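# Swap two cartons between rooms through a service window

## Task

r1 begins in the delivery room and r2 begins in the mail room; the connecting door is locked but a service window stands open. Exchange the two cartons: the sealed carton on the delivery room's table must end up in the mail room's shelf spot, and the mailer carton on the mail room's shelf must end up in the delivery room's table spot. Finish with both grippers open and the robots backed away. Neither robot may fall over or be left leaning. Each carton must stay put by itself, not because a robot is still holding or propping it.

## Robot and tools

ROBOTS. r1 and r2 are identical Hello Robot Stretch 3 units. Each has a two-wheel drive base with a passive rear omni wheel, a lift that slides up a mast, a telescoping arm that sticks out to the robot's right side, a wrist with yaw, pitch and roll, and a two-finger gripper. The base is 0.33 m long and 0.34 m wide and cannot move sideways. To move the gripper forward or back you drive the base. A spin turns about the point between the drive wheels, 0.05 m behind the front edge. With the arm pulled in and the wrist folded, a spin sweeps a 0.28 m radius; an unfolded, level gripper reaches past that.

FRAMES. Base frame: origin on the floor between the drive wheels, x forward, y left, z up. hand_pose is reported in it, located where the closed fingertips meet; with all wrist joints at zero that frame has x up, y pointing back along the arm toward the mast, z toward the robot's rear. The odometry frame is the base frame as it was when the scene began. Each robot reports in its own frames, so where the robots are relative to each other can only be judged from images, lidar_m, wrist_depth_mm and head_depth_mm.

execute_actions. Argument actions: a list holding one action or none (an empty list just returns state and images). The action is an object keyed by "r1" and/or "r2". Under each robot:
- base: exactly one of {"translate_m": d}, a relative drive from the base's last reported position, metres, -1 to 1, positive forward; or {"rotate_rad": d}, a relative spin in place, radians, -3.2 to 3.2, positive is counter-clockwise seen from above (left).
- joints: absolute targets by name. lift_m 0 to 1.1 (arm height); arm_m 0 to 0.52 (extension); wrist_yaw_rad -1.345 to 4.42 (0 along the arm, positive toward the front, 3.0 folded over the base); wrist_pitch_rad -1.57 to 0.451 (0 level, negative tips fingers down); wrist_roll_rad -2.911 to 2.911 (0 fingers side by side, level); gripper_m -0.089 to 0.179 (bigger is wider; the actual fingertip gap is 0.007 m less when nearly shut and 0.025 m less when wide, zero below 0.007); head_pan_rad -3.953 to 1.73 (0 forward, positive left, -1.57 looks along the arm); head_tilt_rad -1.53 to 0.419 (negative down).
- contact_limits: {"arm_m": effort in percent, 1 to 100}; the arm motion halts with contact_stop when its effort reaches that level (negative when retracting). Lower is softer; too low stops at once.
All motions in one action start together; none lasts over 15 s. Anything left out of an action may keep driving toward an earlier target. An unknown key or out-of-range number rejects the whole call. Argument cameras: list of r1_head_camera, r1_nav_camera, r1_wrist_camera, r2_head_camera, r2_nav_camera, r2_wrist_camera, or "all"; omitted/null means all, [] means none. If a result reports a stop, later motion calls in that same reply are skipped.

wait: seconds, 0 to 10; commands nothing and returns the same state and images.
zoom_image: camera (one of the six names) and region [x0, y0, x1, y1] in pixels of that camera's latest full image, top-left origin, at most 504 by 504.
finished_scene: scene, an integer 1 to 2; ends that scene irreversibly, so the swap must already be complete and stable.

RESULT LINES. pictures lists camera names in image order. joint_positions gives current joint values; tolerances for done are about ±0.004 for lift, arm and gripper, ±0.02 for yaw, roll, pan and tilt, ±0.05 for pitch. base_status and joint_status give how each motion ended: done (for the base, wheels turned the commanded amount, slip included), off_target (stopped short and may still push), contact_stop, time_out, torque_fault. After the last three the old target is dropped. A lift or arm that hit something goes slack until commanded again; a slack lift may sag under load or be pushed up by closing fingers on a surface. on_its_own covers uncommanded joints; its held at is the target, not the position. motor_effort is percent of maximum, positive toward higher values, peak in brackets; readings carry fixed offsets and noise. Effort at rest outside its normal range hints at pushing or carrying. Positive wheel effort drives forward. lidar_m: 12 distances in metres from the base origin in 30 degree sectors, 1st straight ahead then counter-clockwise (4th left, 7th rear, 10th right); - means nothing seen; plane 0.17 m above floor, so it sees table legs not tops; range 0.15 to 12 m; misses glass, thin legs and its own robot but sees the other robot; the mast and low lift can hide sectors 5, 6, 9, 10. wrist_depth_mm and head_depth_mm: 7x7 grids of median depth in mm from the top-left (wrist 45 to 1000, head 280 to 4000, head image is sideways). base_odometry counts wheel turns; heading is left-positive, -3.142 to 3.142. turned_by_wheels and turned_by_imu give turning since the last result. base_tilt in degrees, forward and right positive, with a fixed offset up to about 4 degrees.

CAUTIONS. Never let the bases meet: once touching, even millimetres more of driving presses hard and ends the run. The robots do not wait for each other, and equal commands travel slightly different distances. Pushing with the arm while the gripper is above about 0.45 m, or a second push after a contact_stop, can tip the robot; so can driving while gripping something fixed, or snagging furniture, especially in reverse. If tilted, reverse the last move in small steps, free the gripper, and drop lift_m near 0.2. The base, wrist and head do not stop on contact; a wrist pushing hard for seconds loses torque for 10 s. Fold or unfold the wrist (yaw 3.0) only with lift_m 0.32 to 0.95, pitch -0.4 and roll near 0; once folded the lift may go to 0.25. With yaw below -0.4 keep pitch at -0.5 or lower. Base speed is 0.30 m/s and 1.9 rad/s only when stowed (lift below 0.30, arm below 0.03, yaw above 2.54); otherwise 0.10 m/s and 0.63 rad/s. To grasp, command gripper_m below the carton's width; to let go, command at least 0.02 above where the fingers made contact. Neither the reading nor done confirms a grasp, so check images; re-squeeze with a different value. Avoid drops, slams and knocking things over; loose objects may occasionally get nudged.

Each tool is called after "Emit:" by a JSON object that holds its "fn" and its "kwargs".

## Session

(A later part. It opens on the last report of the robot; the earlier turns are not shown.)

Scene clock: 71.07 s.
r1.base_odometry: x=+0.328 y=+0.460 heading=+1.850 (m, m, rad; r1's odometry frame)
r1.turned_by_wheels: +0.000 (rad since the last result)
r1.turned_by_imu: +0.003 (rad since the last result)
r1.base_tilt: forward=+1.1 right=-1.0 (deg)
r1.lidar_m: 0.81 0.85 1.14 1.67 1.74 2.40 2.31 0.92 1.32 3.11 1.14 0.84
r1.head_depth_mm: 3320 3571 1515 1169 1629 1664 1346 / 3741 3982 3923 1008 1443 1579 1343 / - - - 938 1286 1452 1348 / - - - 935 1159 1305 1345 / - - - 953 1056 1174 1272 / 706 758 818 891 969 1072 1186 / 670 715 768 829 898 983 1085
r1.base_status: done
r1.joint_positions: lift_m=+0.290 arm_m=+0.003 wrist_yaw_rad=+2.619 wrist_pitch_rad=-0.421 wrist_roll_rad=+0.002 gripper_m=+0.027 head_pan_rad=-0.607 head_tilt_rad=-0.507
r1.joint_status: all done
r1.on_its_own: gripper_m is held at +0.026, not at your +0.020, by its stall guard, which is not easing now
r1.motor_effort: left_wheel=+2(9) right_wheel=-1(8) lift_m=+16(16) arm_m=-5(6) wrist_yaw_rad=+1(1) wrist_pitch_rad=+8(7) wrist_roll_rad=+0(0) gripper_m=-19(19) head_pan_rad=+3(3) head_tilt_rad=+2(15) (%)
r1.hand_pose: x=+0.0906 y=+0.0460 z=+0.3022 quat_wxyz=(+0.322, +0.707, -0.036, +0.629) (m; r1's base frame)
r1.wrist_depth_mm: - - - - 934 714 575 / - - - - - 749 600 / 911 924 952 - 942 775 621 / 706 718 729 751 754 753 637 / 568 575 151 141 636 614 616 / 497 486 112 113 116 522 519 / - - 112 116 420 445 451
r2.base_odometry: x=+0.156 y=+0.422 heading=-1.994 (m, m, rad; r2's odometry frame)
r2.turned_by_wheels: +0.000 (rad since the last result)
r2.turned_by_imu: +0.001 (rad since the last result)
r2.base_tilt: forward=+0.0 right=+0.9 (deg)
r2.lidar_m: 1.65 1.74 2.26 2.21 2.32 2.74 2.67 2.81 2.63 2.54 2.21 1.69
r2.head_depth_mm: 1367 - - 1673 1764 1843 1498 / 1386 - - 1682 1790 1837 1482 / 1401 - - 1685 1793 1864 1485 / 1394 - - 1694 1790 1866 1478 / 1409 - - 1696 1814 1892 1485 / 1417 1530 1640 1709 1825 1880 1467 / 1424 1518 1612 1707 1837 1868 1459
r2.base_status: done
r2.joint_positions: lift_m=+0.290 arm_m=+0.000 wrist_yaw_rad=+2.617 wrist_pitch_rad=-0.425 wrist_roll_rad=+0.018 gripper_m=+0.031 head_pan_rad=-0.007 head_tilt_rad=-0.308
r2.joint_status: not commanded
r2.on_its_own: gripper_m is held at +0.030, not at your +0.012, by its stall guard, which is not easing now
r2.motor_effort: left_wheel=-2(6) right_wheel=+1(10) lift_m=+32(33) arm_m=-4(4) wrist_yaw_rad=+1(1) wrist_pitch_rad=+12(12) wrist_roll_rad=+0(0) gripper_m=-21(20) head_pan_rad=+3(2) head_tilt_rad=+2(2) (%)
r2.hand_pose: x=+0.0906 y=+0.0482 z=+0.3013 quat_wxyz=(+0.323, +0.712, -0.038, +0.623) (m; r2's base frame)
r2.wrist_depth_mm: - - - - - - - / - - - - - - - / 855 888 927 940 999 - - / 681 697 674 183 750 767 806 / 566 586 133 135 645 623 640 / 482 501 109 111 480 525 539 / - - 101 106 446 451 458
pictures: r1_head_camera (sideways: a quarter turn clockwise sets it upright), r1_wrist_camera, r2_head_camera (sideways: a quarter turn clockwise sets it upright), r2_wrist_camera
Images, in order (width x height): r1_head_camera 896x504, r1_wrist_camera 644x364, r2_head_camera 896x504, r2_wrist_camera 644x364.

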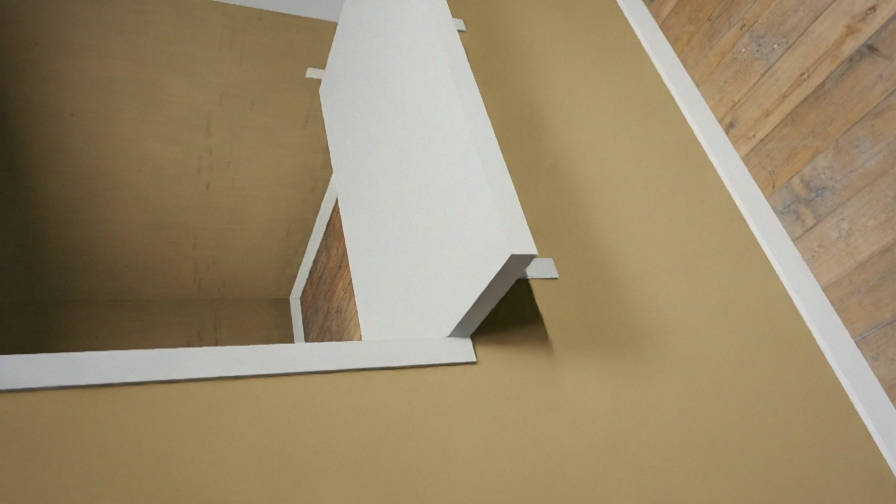

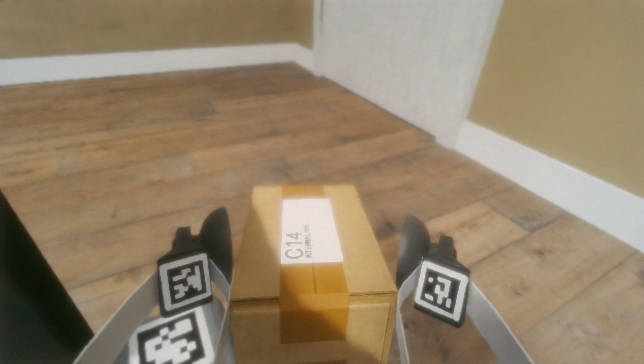

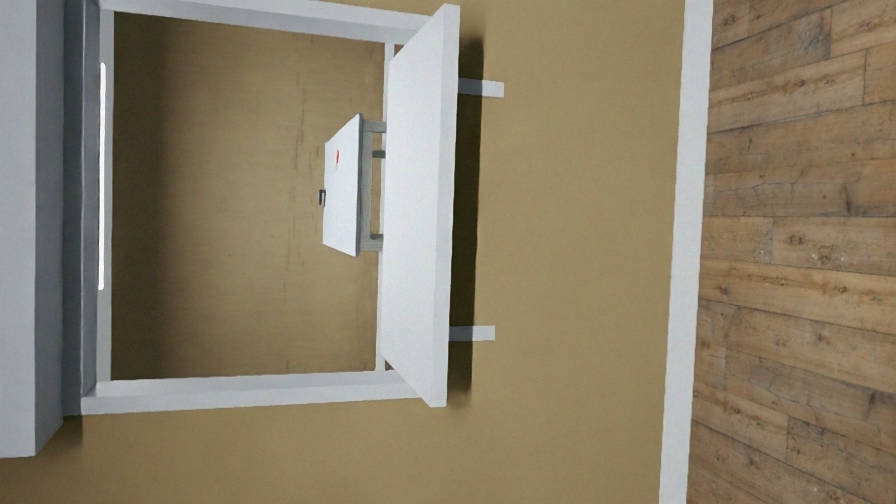

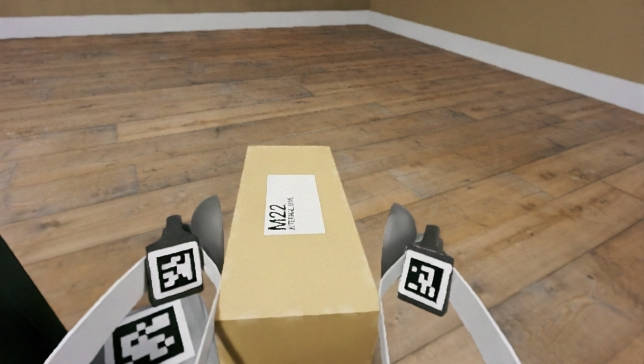

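Emit:
{"fn": "execute_actions", "kwargs": {"actions": [{"r1":{"base":{"rotate_rad":1.58},"joints":{"lift_m":0.7,"head_pan_rad":-1.57,"head_tilt_rad":-0.6}},"r2":{"base":{"translate_m":1.0}}}], "cameras": []}}

Emit:
{"fn": "execute_actions", "kwargs": {"actions": [{"r1":{"base":{"translate_m":-0.56},"joints":{"lift_m":0.97,"wrist_yaw_rad":0}},"r2":{"base":{"rotate_rad":1.5},"joints":{"lift_m":0.94,"head_pan_rad":-1.57,"head_tilt_rad":-0.7}}}]}}

Scene clock: 77.43 s.
r1.base_odometry: x=+0.328 y=+0.460 heading=-2.853 (m, m, rad; r1's odometry frame)
r1.turned_by_wheels: +1.580 (rad since the last result)
r1.turned_by_imu: +1.571 (rad since the last result)
r1.base_tilt: forward=+1.1 right=-1.1 (deg)
r1.lidar_m: 1.67 1.75 2.45 2.31 1.41 1.32 2.88 1.12 0.84 0.82 0.85 1.17
r1.head_depth_mm: 653 715 789 881 995 1142 1257 / 653 717 791 882 1002 1156 1270 / 657 719 796 889 1011 1164 1267 / 659 721 798 892 1013 1173 1273 / 661 726 804 898 1023 1179 1264 / 664 729 805 902 1026 1187 1260 / 667 732 809 908 1032 1196 1264
r1.base_status: done
r1.joint_positions: lift_m=+0.700 arm_m=+0.003 wrist_yaw_rad=+2.619 wrist_pitch_rad=-0.422 wrist_roll_rad=+0.002 gripper_m=+0.027 head_pan_rad=-1.563 head_tilt_rad=-0.593
r1.joint_status: all done
r1.on_its_own: gripper_m is held at +0.026, not at your +0.020, by its stall guard, which is not easing now
r1.motor_effort: left_wheel=+0(4) right_wheel=+3(11) lift_m=+24(27) arm_m=-4(6) wrist_yaw_rad=+1(1) wrist_pitch_rad=+8(7) wrist_roll_rad=+0(0) gripper_m=-19(19) head_pan_rad=-3(44) head_tilt_rad=-2(9) (%)
r1.hand_pose: x=+0.0906 y=+0.0459 z=+0.7116 quat_wxyz=(+0.322, +0.707, -0.036, +0.629) (m; r1's base frame)
r1.wrist_depth_mm: - - - - - - - / - - - - - - - / - - - - - - - / - - - - - - - / - - 152 141 - - - / 946 - 114 113 116 - - / - 804 795 115 818 874 866
r2.base_odometry: x=-0.255 y=-0.490 heading=-1.994 (m, m, rad; r2's odometry frame)
r2.turned_by_wheels: +0.000 (rad since the last result)
r2.turned_by_imu: +0.000 (rad since the last result)
r2.base_tilt: forward=+0.1 right=+0.8 (deg)
r2.lidar_m: 0.65 0.69 0.97 2.16 2.27 3.22 3.66 3.53 2.65 2.09 0.88 0.67
r2.head_depth_mm: 3971 - - - 829 594 493 / 3948 - - 3439 825 591 494 / - - - 3669 824 592 493 / - - - 3486 817 590 508 / - - - - 816 587 508 / - - - - 817 585 505 / - - - - 808 583 806
r2.base_status: done
r2.joint_positions: lift_m=+0.290 arm_m=+0.000 wrist_yaw_rad=+2.617 wrist_pitch_rad=-0.425 wrist_roll_rad=+0.018 gripper_m=+0.031 head_pan_rad=-0.007 head_tilt_rad=-0.308
r2.joint_status: not commanded
r2.on_its_own: gripper_m is held at +0.030, not at your +0.012, by its stall guard, which is not easing now
r2.motor_effort: left_wheel=-2(7) right_wheel=+1(9) lift_m=+32(33) arm_m=-4(4) wrist_yaw_rad=+2(1) wrist_pitch_rad=+12(12) wrist_roll_rad=+0(0) gripper_m=-20(20) head_pan_rad=+3(3) head_tilt_rad=+2(3) (%)
r2.hand_pose: x=+0.0906 y=+0.0482 z=+0.3013 quat_wxyz=(+0.323, +0.712, -0.038, +0.623) (m; r2's base frame)
r2.wrist_depth_mm: - - - - 801 603 486 / - - - - 840 633 500 / 860 886 924 954 870 652 512 / 697 702 690 183 759 662 532 / 552 588 133 136 633 619 541 / 480 505 109 111 482 527 518 / - - 101 106 443 452 460
pictures: none
No camera images: the call's "cameras" was empty. Leave "cameras" out to get every camera's image.

Scene clock: 84.17 s.
r1.base_odometry: x=+0.864 y=+0.620 heading=-2.853 (m, m, rad; r1's odometry frame)
r1.turned_by_wheels: +0.000 (rad since the last result)
r1.turned_by_imu: +0.001 (rad since the last result)
r1.base_tilt: forward=+1.1 right=-1.1 (deg)
r1.lidar_m: 2.24 2.35 3.29 0.87 1.30 2.63 2.54 1.10 0.82 0.80 0.83 1.17
r1.head_depth_mm: 1363 - - 797 - - - / - 1584 1683 793 960 - - / - - - 789 - - - / - - 3999 785 655 - 1231 / - - 1106 782 979 1155 1263 / 650 705 787 869 1005 1157 1262 / 651 714 793 886 1010 1170 1257
r1.base_status: done
r1.joint_positions: lift_m=+0.970 arm_m=+0.003 wrist_yaw_rad=+0.002 wrist_pitch_rad=-0.422 wrist_roll_rad=+0.002 gripper_m=+0.027 head_pan_rad=-1.563 head_tilt_rad=-0.593
r1.joint_status: all done
r1.on_its_own: gripper_m is held at +0.026, not at your +0.020, by its stall guard, which is not easing now
r1.motor_effort: left_wheel=+1(3) right_wheel=+3(3) lift_m=+25(25) arm_m=-5(5) wrist_yaw_rad=-3(3) wrist_pitch_rad=+8(8) wrist_roll_rad=+0(0) gripper_m=-20(19) head_pan_rad=-3(3) head_tilt_rad=-3(3) (%)
r1.hand_pose: x=-0.0211 y=-0.3720 z=+0.9816 quat_wxyz=(+0.691, +0.149, -0.692, -0.148) (m; r1's base frame)
r1.wrist_depth_mm: 499 506 505 - - - - / 543 538 550 725 732 772 804 / 598 592 503 481 496 504 521 / 665 648 382 372 384 380 386 / 775 733 151 141 677 709 673 / 855 840 114 113 116 777 759 / - - 920 115 900 900 884
r2.base_odometry: x=-0.255 y=-0.490 heading=-0.494 (m, m, rad; r2's odometry frame)
r2.turned_by_wheels: +1.500 (rad since the last result)
r2.turned_by_imu: +1.506 (rad since the last result)
r2.base_tilt: forward=+0.0 right=+0.8 (deg)
r2.lidar_m: 2.16 2.23 2.99 3.67 3.78 2.71 2.60 0.95 0.68 0.65 0.68 0.91
r2.head_depth_mm: - 3567 817 625 - - 1154 / 1451 2326 812 612 562 - 1148 / 2855 3812 809 611 564 - - / 3266 3469 811 611 - - - / - - 809 611 562 1266 1181 / - 3979 813 610 950 1220 1164 / - - 807 608 952 1193 1170
r2.base_status: done
r2.joint_positions: lift_m=+0.940 arm_m=+0.000 wrist_yaw_rad=+2.617 wrist_pitch_rad=-0.425 wrist_roll_rad=+0.018 gripper_m=+0.031 head_pan_rad=-1.563 head_tilt_rad=-0.692
r2.joint_status: all done
r2.on_its_own: gripper_m is held at +0.030, not at your +0.012, by its stall guard, which is not easing now
r2.motor_effort: left_wheel=-2(8) right_wheel=+1(8) lift_m=+47(48) arm_m=-4(4) wrist_yaw_rad=+1(1) wrist_pitch_rad=+12(12) wrist_roll_rad=+0(0) gripper_m=-21(20) head_pan_rad=-4(48) head_tilt_rad=-4(23) (%)
r2.hand_pose: x=+0.0906 y=+0.0481 z=+0.9507 quat_wxyz=(+0.323, +0.712, -0.037, +0.623) (m; r2's base frame)
r2.wrist_depth_mm: - - - - - - - / - - - - - - - / - - - - - - - / - - - 183 - - - / - - 133 136 - - - / - - 113 111 - - - / - - 104 107 - - -
pictures: r1_head_camera (sideways: a quarter turn clockwise sets it upright), r1_nav_camera (sideways: a quarter turn counterclockwise sets it upright), r1_wrist_camera, r2_head_camera (sideways: a quarter turn clockwise sets it upright), r2_nav_camera (sideways: a quarter turn counterclockwise sets it upright), r2_wrist_camera
Images, in order (width x height): r1_head_camera 896x504, r1_nav_camera 672x504, r1_wrist_camera 644x364, r2_head_camera 896x504, r2_nav_camera 672x504, r2_wrist_camera 644x364.

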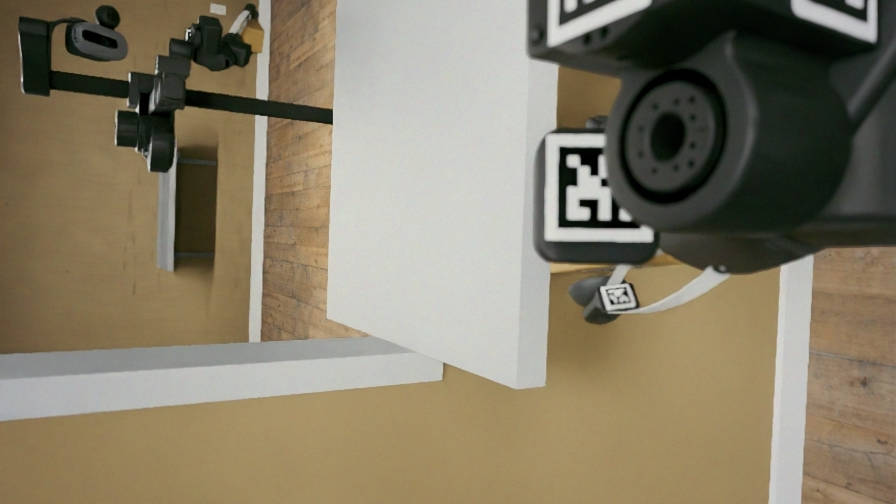

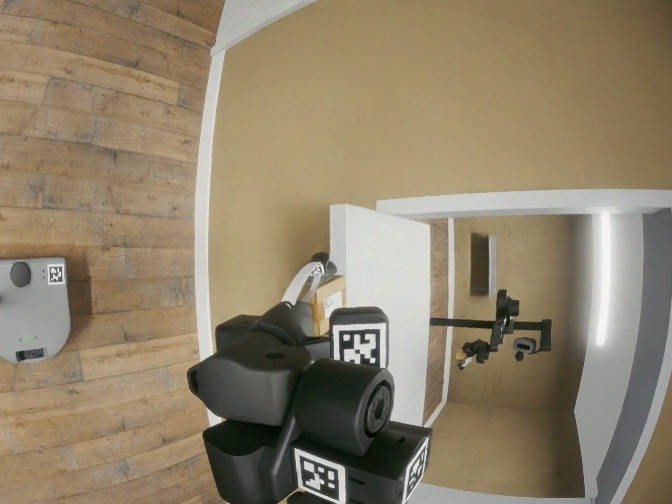

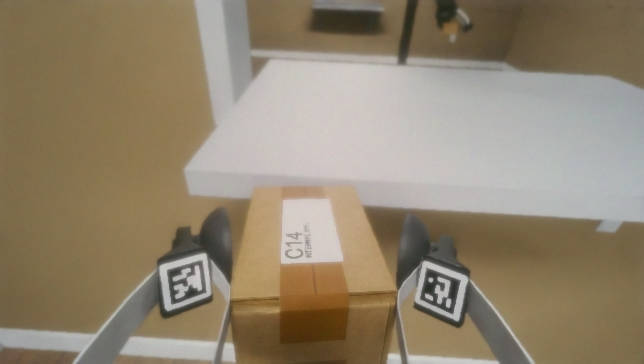

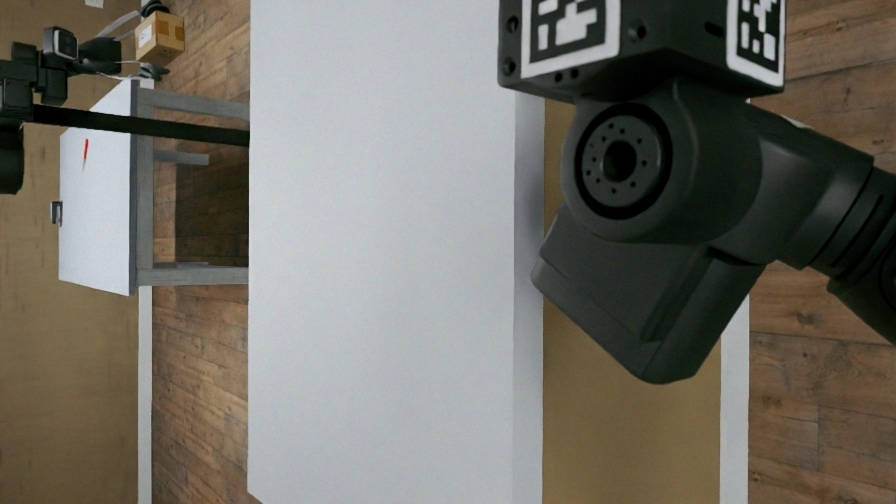

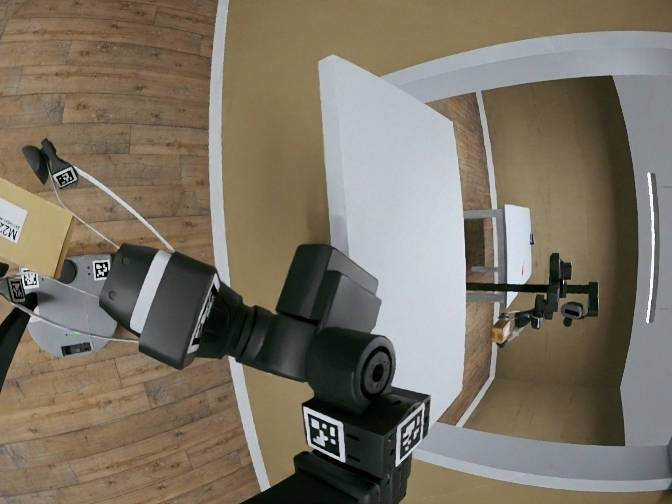

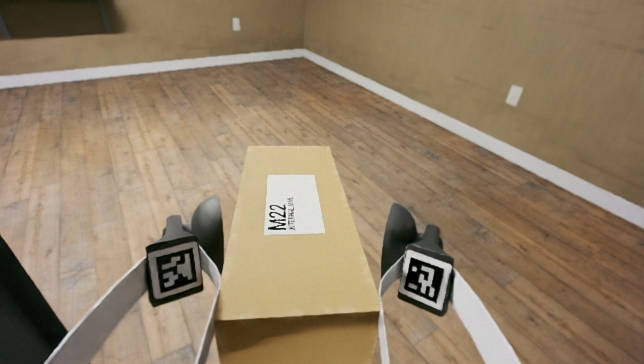

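Emit:
{"fn": "execute_actions", "kwargs": {"actions": [{"r1":{"base":{"translate_m":-0.07},"joints":{"lift_m":0.94,"arm_m":0.46}},"r2":{"base":{"translate_m":0.07},"joints":{"lift_m":0.95,"wrist_yaw_rad":0,"arm_m":0.40}}}], "cameras": ["r1_wrist_camera","r2_wrist_camera","r1_nav_camera","r2_head_camera"]}}

Scene clock: 90.03 s.
r1.base_odometry: x=+0.932 y=+0.639 heading=-2.853 (m, m, rad; r1's odometry frame)
r1.turned_by_wheels: +0.000 (rad since the last result)
r1.turned_by_imu: +0.002 (rad since the last result)
r1.base_tilt: forward=+1.1 right=-1.0 (deg)
r1.lidar_m: 2.31 2.42 0.89 0.91 1.10 2.55 2.47 1.10 0.82 0.80 0.83 1.17
r1.head_depth_mm: 1364 988 - - 991 1122 1246 / - 1580 - 753 976 1128 1238 / - - - 787 984 1137 1243 / - - - 781 987 1141 1257 / - - - 781 993 1154 1254 / - - 883 777 1002 1155 1261 / 651 713 790 882 1006 1162 1254
r1.base_status: done
r1.joint_positions: lift_m=+0.940 arm_m=+0.460 wrist_yaw_rad=+0.001 wrist_pitch_rad=-0.422 wrist_roll_rad=+0.002 gripper_m=+0.027 head_pan_rad=-1.563 head_tilt_rad=-0.593
r1.joint_status: all done
r1.on_its_own: gripper_m is held at +0.026, not at your +0.020, by its stall guard, which is not easing now
r1.motor_effort: left_wheel=+0(3) right_wheel=+3(3) lift_m=+16(19) arm_m=+4(4) wrist_yaw_rad=-1(2) wrist_pitch_rad=+8(7) wrist_roll_rad=+0(0) gripper_m=-19(19) head_pan_rad=-3(3) head_tilt_rad=-1(2) (%)
r1.hand_pose: x=-0.0214 y=-0.8286 z=+0.9521 quat_wxyz=(+0.691, +0.148, -0.692, -0.148) (m; r1's base frame)
r1.wrist_depth_mm: - - - - - - - / - - - - - - - / - - 396 405 415 427 441 / 267 296 302 312 311 321 326 / 236 240 152 141 261 257 260 / 199 205 114 113 116 212 214 / 174 174 166 115 172 181 184
r2.base_odometry: x=-0.193 y=-0.523 heading=-0.494 (m, m, rad; r2's odometry frame)
r2.turned_by_wheels: +0.000 (rad since the last result)
r2.turned_by_imu: -0.001 (rad since the last result)
r2.base_tilt: forward=+0.0 right=+0.9 (deg)
r2.lidar_m: 2.09 2.15 2.89 3.67 3.77 2.77 2.67 0.95 0.68 0.65 0.67 0.90
r2.head_depth_mm: - - - 612 943 1188 1162 / 1465 - 774 612 946 1188 1175 / 2775 - 775 611 944 1189 1159 / - 3303 775 610 945 1191 1169 / - 3971 809 609 947 1183 1169 / - 3970 808 608 948 1194 1165 / - - 795 609 949 1192 1158
r2.base_status: done
r2.joint_positions: lift_m=+0.950 arm_m=+0.400 wrist_yaw_rad=+0.002 wrist_pitch_rad=-0.425 wrist_roll_rad=+0.018 gripper_m=+0.031 head_pan_rad=-1.563 head_tilt_rad=-0.692
r2.joint_status: all done
r2.on_its_own: gripper_m is held at +0.030, not at your +0.012, by its stall guard, which is not easing now
r2.motor_effort: left_wheel=-2(3) right_wheel=+1(8) lift_m=+47(47) arm_m=+4(2) wrist_yaw_rad=-2(8) wrist_pitch_rad=+12(12) wrist_roll_rad=+0(0) gripper_m=-21(20) head_pan_rad=-4(4) head_tilt_rad=-4(4) (%)
r2.hand_pose: x=-0.0210 y=-0.7681 z=+0.9607 quat_wxyz=(+0.685, +0.149, -0.697, -0.150) (m; r2's base frame)
r2.wrist_depth_mm: - - - - - - - / - - - - - - - / 368 - - - - - - / 293 297 290 183 322 331 340 / 241 248 133 136 272 267 273 / 204 207 112 111 206 225 228 / 184 181 104 107 189 194 197
pictures: r1_nav_camera (sideways: a quarter turn counterclockwise sets it upright), r1_wrist_camera, r2_head_camera (sideways: a quarter turn clockwise sets it upright), r2_wrist_camera
Images, in order (width x height): r1_nav_camera 672x504, r1_wrist_camera 644x364, r2_head_camera 896x504, r2_wrist_camera 644x364.

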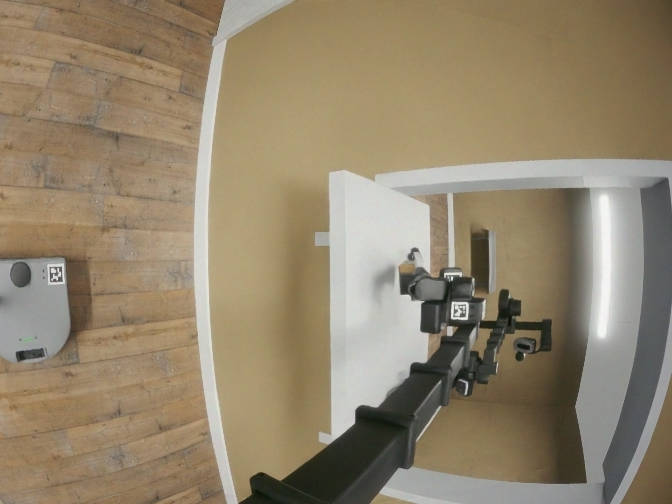

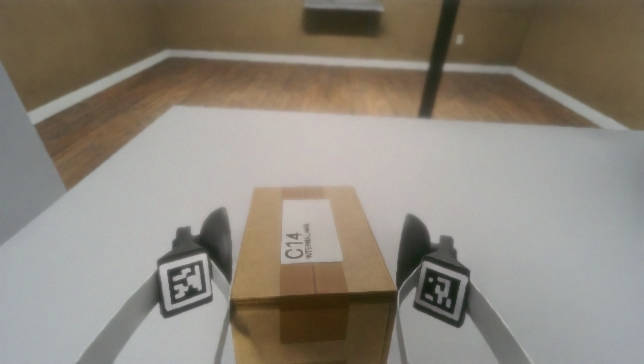

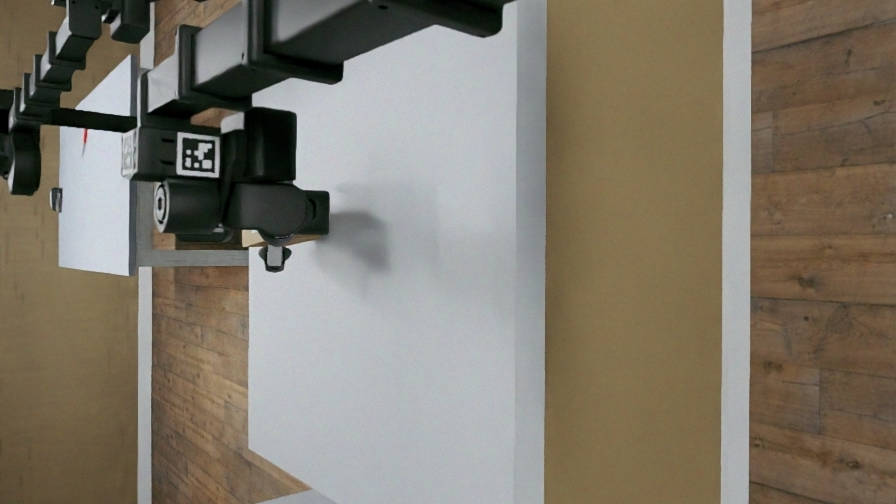

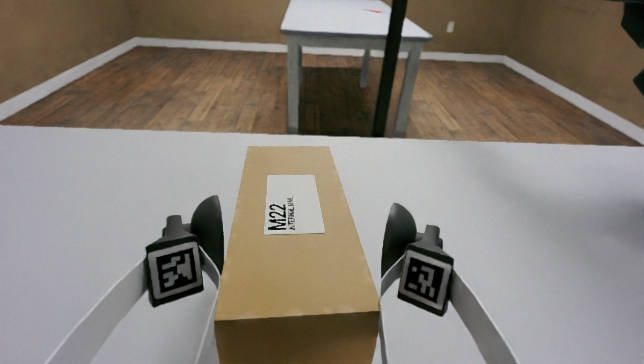

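Emit:
{"fn": "execute_actions", "kwargs": {"actions": [{"r1":{"joints":{"lift_m":0.909}},"r2":{"joints":{"lift_m":0.911}}}], "cameras": ["r1_wrist_camera","r2_wrist_camera"]}}

Emit:
{"fn": "execute_actions", "kwargs": {"actions": [{"r1":{"joints":{"gripper_m":0.14}},"r2":{"joints":{"gripper_m":0.14}}}], "cameras": ["r1_wrist_camera","r2_wrist_camera"]}}

Emit:
{"fn": "execute_actions", "kwargs": {"actions": [{"r1":{"joints":{"arm_m":0.29}},"r2":{"joints":{"arm_m":0.25}}}], "cameras": ["r1_wrist_camera","r2_wrist_camera","r1_nav_camera"]}}

Scene clock: 92.30 s.
r1.base_odometry: x=+0.932 y=+0.639 heading=-2.853 (m, m, rad; r1's odometry frame)
r1.turned_by_wheels: +0.000 (rad since the last result)
r1.turned_by_imu: +0.001 (rad since the last result)
r1.base_tilt: forward=+1.1 right=-1.0 (deg)
r1.lidar_m: 2.31 2.42 0.89 0.91 1.10 2.55 2.47 1.10 0.82 0.80 0.84 1.16
r1.head_depth_mm: 1357 - 994 - - 1144 1235 / - 1499 - 752 979 1129 1238 / - - - 749 983 1133 1246 / - - - 746 989 1142 1256 / - - - 783 991 1152 1264 / - - 878 776 999 1163 1260 / 650 714 790 884 1005 1167 1252
r1.base_status: not commanded
r1.joint_positions: lift_m=+0.909 arm_m=+0.460 wrist_yaw_rad=+0.001 wrist_pitch_rad=-0.416 wrist_roll_rad=+0.002 gripper_m=+0.027 head_pan_rad=-1.563 head_tilt_rad=-0.593
r1.joint_status: all done
r1.on_its_own: gripper_m is held at +0.026, not at your +0.020, by its stall guard, which is not easing now
r1.motor_effort: left_wheel=+0(0) right_wheel=+3(3) lift_m=+15(14) arm_m=+4(4) wrist_yaw_rad=-1(1) wrist_pitch_rad=+6(8) wrist_roll_rad=+0(0) gripper_m=-19(18) head_pan_rad=-3(3) head_tilt_rad=-3(2) (%)
r1.hand_pose: x=-0.0214 y=-0.8292 z=+0.9223 quat_wxyz=(+0.691, +0.146, -0.692, -0.146) (m; r1's base frame)
r1.wrist_depth_mm: - - - - - - - / - - - - - - - / - 327 332 341 353 359 374 / 243 248 241 168 263 266 274 / 196 199 138 134 217 213 216 / 166 169 113 112 115 176 179 / 143 144 137 118 145 151 153
r2.base_odometry: x=-0.193 y=-0.523 heading=-0.494 (m, m, rad; r2's odometry frame)
r2.turned_by_wheels: +0.000 (rad since the last result)
r2.turned_by_imu: +0.000 (rad since the last result)
r2.base_tilt: forward=+0.0 right=+0.9 (deg)
r2.lidar_m: 2.09 2.15 2.89 3.65 3.78 2.77 2.66 0.95 0.68 0.65 0.67 0.90
r2.head_depth_mm: - 3578 - - 977 1191 1169 / 1354 2185 740 611 944 1188 1167 / 2544 - - 612 944 1180 1167 / - 3483 775 611 952 1181 1160 / - - 807 611 941 1193 1169 / - - 810 609 944 1197 1165 / - - 792 610 946 1193 1165
r2.base_status: not commanded
r2.joint_positions: lift_m=+0.911 arm_m=+0.400 wrist_yaw_rad=+0.002 wrist_pitch_rad=-0.418 wrist_roll_rad=+0.018 gripper_m=+0.031 head_pan_rad=-1.563 head_tilt_rad=-0.692
r2.joint_status: all done
r2.on_its_own: gripper_m is held at +0.030, not at your +0.012, by its stall guard, which is not easing now
r2.motor_effort: left_wheel=-2(2) right_wheel=+1(1) lift_m=+31(40) arm_m=+4(4) wrist_yaw_rad=-2(2) wrist_pitch_rad=+9(12) wrist_roll_rad=+0(0) gripper_m=-21(21) head_pan_rad=-4(3) head_tilt_rad=-4(4) (%)
r2.hand_pose: x=-0.0210 y=-0.7690 z=+0.9239 quat_wxyz=(+0.686, +0.146, -0.697, -0.148) (m; r2's base frame)
r2.wrist_depth_mm: - - - - - - - / - - - - - - - / 299 306 310 312 337 349 365 / 234 239 225 166 258 267 273 / 193 199 128 130 219 213 219 / 164 166 111 110 165 180 182 / 146 144 106 108 151 154 156
pictures: r1_wrist_camera, r2_wrist_camera
Images, in order (width x height): r1_wrist_camera 644x364, r2_wrist_camera 644x364.

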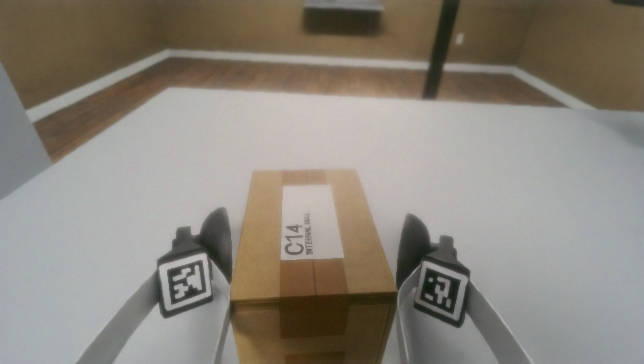

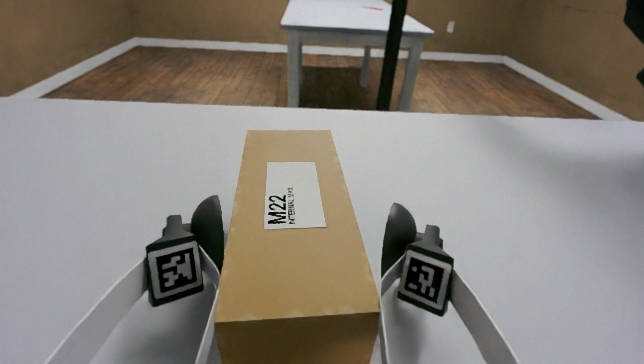

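Scene clock: 93.93 s.
r1.base_odometry: x=+0.932 y=+0.639 heading=-2.853 (m, m, rad; r1's odometry frame)
r1.turned_by_wheels: +0.000 (rad since the last result)
r1.turned_by_imu: +0.000 (rad since the last result)
r1.base_tilt: forward=+1.1 right=-1.0 (deg)
r1.lidar_m: 2.31 2.42 0.89 0.91 1.10 2.55 2.47 1.10 0.82 0.80 0.83 1.16
r1.head_depth_mm: 1364 - 1028 - - 1150 1237 / - 1507 - 752 980 1127 1242 / - - - 749 986 1137 1245 / - - - 748 989 1139 1250 / - - 3994 780 992 1155 1263 / - - 880 776 1000 1157 1261 / 651 714 791 884 1005 1168 1263
r1.base_status: not commanded
r1.joint_positions: lift_m=+0.909 arm_m=+0.460 wrist_yaw_rad=+0.000 wrist_pitch_rad=-0.416 wrist_roll_rad=+0.002 gripper_m=+0.140 head_pan_rad=-1.563 head_tilt_rad=-0.593
r1.joint_status: all done
r1.motor_effort: left_wheel=+0(0) right_wheel=+2(3) lift_m=+15(15) arm_m=+4(4) wrist_yaw_rad=-1(1) wrist_pitch_rad=+6(6) wrist_roll_rad=+0(0) gripper_m=+2(82) head_pan_rad=-3(3) head_tilt_rad=-3(3) (%)
r1.hand_pose: x=-0.0215 y=-0.8292 z=+0.9223 quat_wxyz=(+0.691, +0.146, -0.692, -0.147) (m; r1's base frame)
r1.wrist_depth_mm: - - - - - - - / - - - - - - - / - 323 332 340 352 359 371 / 241 247 239 169 263 269 274 / 197 206 187 134 209 221 216 / 170 - 157 112 168 183 179 / - 144 137 119 145 147 153
r2.base_odometry: x=-0.193 y=-0.523 heading=-0.494 (m, m, rad; r2's odometry frame)
r2.turned_by_wheels: +0.000 (rad since the last result)
r2.turned_by_imu: +0.000 (rad since the last result)
r2.base_tilt: forward=+0.0 right=+0.9 (deg)
r2.lidar_m: 2.09 2.15 2.89 3.66 3.80 2.78 2.66 0.95 0.68 0.65 0.67 0.90
r2.head_depth_mm: - 3610 - - 974 1183 1170 / 1352 2168 745 612 948 1191 1163 / 2519 - - 611 943 1188 1164 / - 3530 775 608 948 1194 1166 / - - 805 608 949 1189 1167 / - - 809 609 953 1189 1161 / - - 794 610 950 1195 1158
r2.base_status: not commanded
r2.joint_positions: lift_m=+0.911 arm_m=+0.400 wrist_yaw_rad=+0.002 wrist_pitch_rad=-0.418 wrist_roll_rad=+0.018 gripper_m=+0.140 head_pan_rad=-1.563 head_tilt_rad=-0.692
r2.joint_status: all done
r2.motor_effort: left_wheel=-2(2) right_wheel=+1(1) lift_m=+30(31) arm_m=+5(4) wrist_yaw_rad=-3(3) wrist_pitch_rad=+9(9) wrist_roll_rad=+0(0) gripper_m=-1(80) head_pan_rad=-4(3) head_tilt_rad=-3(4) (%)
r2.hand_pose: x=-0.0211 y=-0.7691 z=+0.9240 quat_wxyz=(+0.686, +0.146, -0.697, -0.148) (m; r2's base frame)
r2.wrist_depth_mm: - - - - - - - / - - - - - - - / 297 305 311 314 338 349 367 / 234 239 223 166 259 266 273 / 194 206 139 130 209 219 219 / - 162 112 110 173 186 183 / 142 145 107 108 150 150 157
pictures: r1_wrist_camera, r2_wrist_camera
Images, in order (width x height): r1_wrist_camera 644x364, r2_wrist_camera 644x364.

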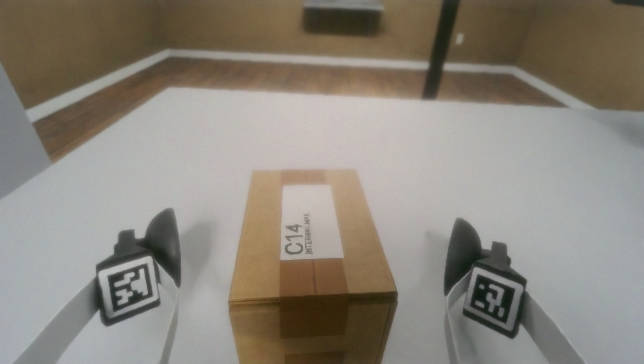

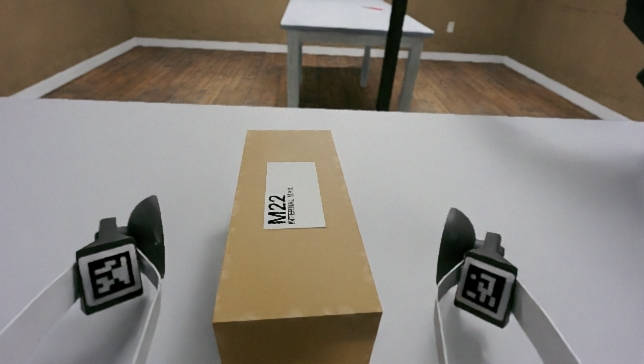

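Scene clock: 96.43 s.
r1.base_odometry: x=+0.932 y=+0.639 heading=-2.853 (m, m, rad; r1's odometry frame)
r1.turned_by_wheels: +0.000 (rad since the last result)
r1.turned_by_imu: +0.001 (rad since the last result)
r1.base_tilt: forward=+1.1 right=-1.0 (deg)
r1.lidar_m: 2.31 2.41 0.89 0.91 1.10 2.55 2.47 1.10 0.82 0.80 0.83 1.16
r1.head_depth_mm: 1359 - 1065 - - 1119 1242 / - 1559 - - 981 1124 1240 / - - - - 1000 1135 1248 / - - - 781 993 1142 1256 / - - 3984 782 996 1146 1263 / - - 883 777 996 1152 1258 / 652 712 789 884 1008 1166 1259
r1.base_status: not commanded
r1.joint_positions: lift_m=+0.909 arm_m=+0.290 wrist_yaw_rad=+0.000 wrist_pitch_rad=-0.416 wrist_roll_rad=+0.002 gripper_m=+0.140 head_pan_rad=-1.563 head_tilt_rad=-0.593
r1.joint_status: all done
r1.motor_effort: left_wheel=+0(0) right_wheel=+3(2) lift_m=+16(15) arm_m=-5(6) wrist_yaw_rad=-1(0) wrist_pitch_rad=+6(6) wrist_roll_rad=+0(0) gripper_m=+0(1) head_pan_rad=-4(3) head_tilt_rad=-3(2) (%)
r1.hand_pose: x=-0.0215 y=-0.6599 z=+0.9223 quat_wxyz=(+0.691, +0.146, -0.692, -0.147) (m; r1's base frame)
r1.wrist_depth_mm: 264 - - - - - - / 268 378 491 509 531 503 512 / 283 320 332 259 353 362 351 / 243 246 252 258 263 270 273 / 197 208 202 207 210 222 216 / 172 - 169 172 174 184 179 / - 145 146 147 150 147 155
r2.base_odometry: x=-0.193 y=-0.523 heading=-0.494 (m, m, rad; r2's odometry frame)
r2.turned_by_wheels: +0.000 (rad since the last result)
r2.turned_by_imu: +0.000 (rad since the last result)
r2.base_tilt: forward=+0.1 right=+0.8 (deg)
r2.lidar_m: 2.09 2.15 2.90 3.67 3.79 2.77 2.67 0.95 0.68 0.65 0.67 0.90
r2.head_depth_mm: - 3326 - - 962 1192 1169 / 1355 2368 - 572 941 1184 1159 / 2540 3755 - 571 945 1187 1167 / - 3568 810 588 947 1192 1164 / - 3970 810 611 951 1194 1165 / - 3970 809 609 946 1186 1166 / - - 791 608 950 1195 1164
r2.base_status: not commanded
r2.joint_positions: lift_m=+0.911 arm_m=+0.250 wrist_yaw_rad=+0.002 wrist_pitch_rad=-0.417 wrist_roll_rad=+0.018 gripper_m=+0.140 head_pan_rad=-1.563 head_tilt_rad=-0.692
r2.joint_status: all done
r2.motor_effort: left_wheel=-2(2) right_wheel=+2(1) lift_m=+31(30) arm_m=-4(2) wrist_yaw_rad=-2(3) wrist_pitch_rad=+8(9) wrist_roll_rad=+0(1) gripper_m=+1(0) head_pan_rad=-4(4) head_tilt_rad=-4(3) (%)
r2.hand_pose: x=-0.0211 y=-0.6199 z=+0.9242 quat_wxyz=(+0.686, +0.146, -0.697, -0.147) (m; r2's base frame)
r2.wrist_depth_mm: - - - - - 545 - / 421 428 454 330 497 487 492 / 299 306 318 236 341 357 341 / 236 241 248 244 261 268 276 / 194 206 201 205 211 220 219 / - 163 170 173 176 186 183 / 143 145 148 150 152 151 157
pictures: r1_nav_camera (sideways: a quarter turn counterclockwise sets it upright), r1_wrist_camera, r2_wrist_camera
Images, in order (width x height): r1_nav_camera 672x504, r1_wrist_camera 644x364, r2_wrist_camera 644x364.

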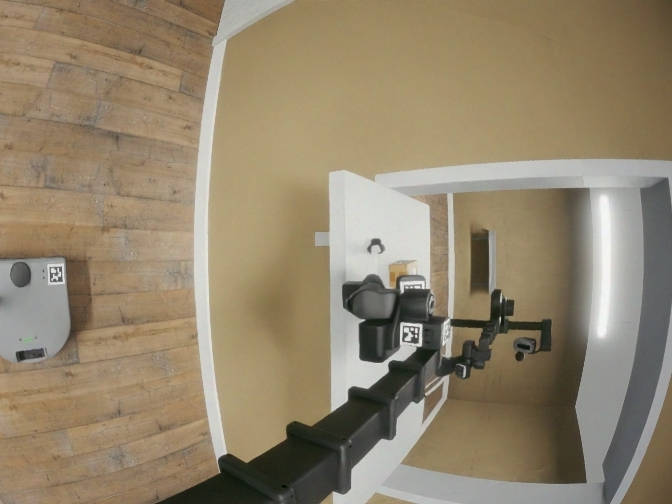

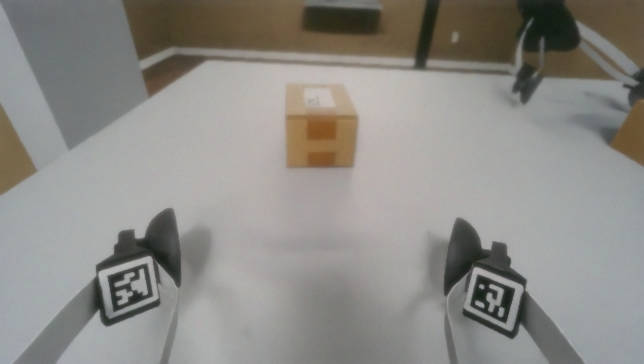

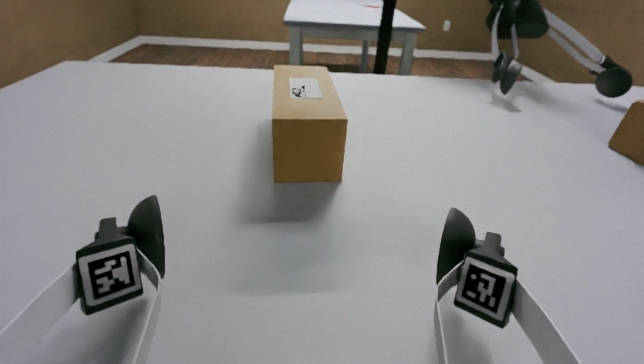

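Emit:
{"fn": "execute_actions", "kwargs": {"actions": [{"r1":{"base":{"translate_m":-0.35}},"r2":{"base":{"translate_m":-0.35}}}], "cameras": ["r1_wrist_camera","r2_wrist_camera"]}}

Scene clock: 103.90 s.
r1.base_odometry: x=+1.267 y=+0.739 heading=-2.853 (m, m, rad; r1's odometry frame)
r1.turned_by_wheels: +0.000 (rad since the last result)
r1.turned_by_imu: +0.002 (rad since the last result)
r1.base_tilt: forward=+1.1 right=-1.0 (deg)
r1.lidar_m: 2.66 2.78 1.04 0.88 2.92 2.18 2.12 1.09 0.81 0.79 0.83 1.15
r1.head_depth_mm: - - - - - 1106 1246 / - - - - 969 1113 1245 / - - - - 987 1121 1238 / - - 3995 783 978 1126 1228 / - - 3914 779 982 1134 1252 / 1497 1588 1109 775 988 1144 1255 / - 1246 1071 773 992 1149 1258
r1.base_status: done
r1.joint_positions: lift_m=+0.909 arm_m=+0.290 wrist_yaw_rad=+0.000 wrist_pitch_rad=-0.416 wrist_roll_rad=+0.002 gripper_m=+0.140 head_pan_rad=-1.563 head_tilt_rad=-0.593
r1.joint_status: not commanded
r1.motor_effort: left_wheel=+1(2) right_wheel=+2(5) lift_m=+15(15) arm_m=-5(6) wrist_yaw_rad=-1(0) wrist_pitch_rad=+6(6) wrist_roll_rad=+0(0) gripper_m=+0(1) head_pan_rad=-3(3) head_tilt_rad=-3(2) (%)
r1.hand_pose: x=-0.0215 y=-0.6599 z=+0.9223 quat_wxyz=(+0.691, +0.146, -0.692, -0.147) (m; r1's base frame)
r1.wrist_depth_mm: - - - - - - - / 453 436 493 507 542 - - / 316 325 335 236 350 359 346 / 242 246 249 219 261 266 272 / 197 207 203 206 210 221 219 / 171 - 170 173 174 184 179 / - 145 146 148 150 147 154
r2.base_odometry: x=-0.501 y=-0.357 heading=-0.494 (m, m, rad; r2's odometry frame)
r2.turned_by_wheels: +0.000 (rad since the last result)
r2.turned_by_imu: -0.001 (rad since the last result)
r2.base_tilt: forward=+0.1 right=+0.9 (deg)
r2.lidar_m: 2.34 2.51 3.39 3.65 3.37 2.42 2.32 0.96 0.69 0.66 0.68 0.91
r2.head_depth_mm: - 3527 - - 971 1208 1166 / - - - 572 961 1210 1165 / - 3604 - 572 958 1209 1168 / 3297 3685 804 589 958 1211 1165 / - 3518 809 608 960 1204 1170 / - 3781 811 610 962 1207 1161 / 1261 997 773 609 964 1209 1161
r2.base_status: done
r2.joint_positions: lift_m=+0.911 arm_m=+0.250 wrist_yaw_rad=+0.002 wrist_pitch_rad=-0.417 wrist_roll_rad=+0.018 gripper_m=+0.140 head_pan_rad=-1.563 head_tilt_rad=-0.692
r2.joint_status: not commanded
r2.motor_effort: left_wheel=-2(5) right_wheel=+2(5) lift_m=+31(31) arm_m=-4(4) wrist_yaw_rad=-2(3) wrist_pitch_rad=+8(8) wrist_roll_rad=+0(0) gripper_m=+0(1) head_pan_rad=-3(4) head_tilt_rad=-3(3) (%)
r2.hand_pose: x=-0.0211 y=-0.6199 z=+0.9242 quat_wxyz=(+0.686, +0.146, -0.697, -0.147) (m; r2's base frame)
r2.wrist_depth_mm: - - - - - - 247 / 400 425 449 466 489 - 244 / 300 306 313 240 341 330 244 / 235 240 246 248 261 267 243 / 195 206 202 206 211 220 217 / - 163 171 173 175 187 183 / 143 145 147 150 152 151 157
pictures: r1_wrist_camera, r2_wrist_camera
Images, in order (width x height): r1_wrist_camera 644x364, r2_wrist_camera 644x364.

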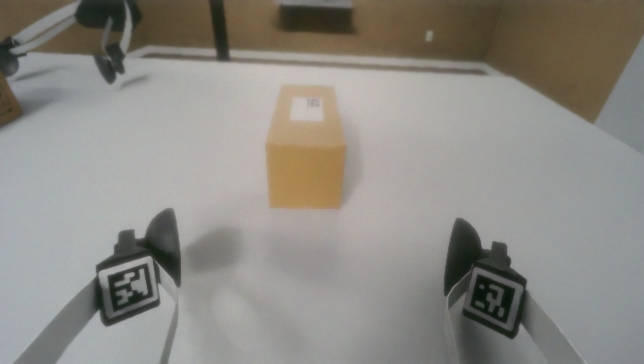

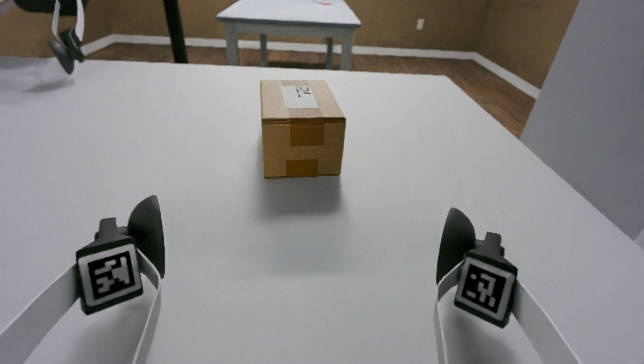

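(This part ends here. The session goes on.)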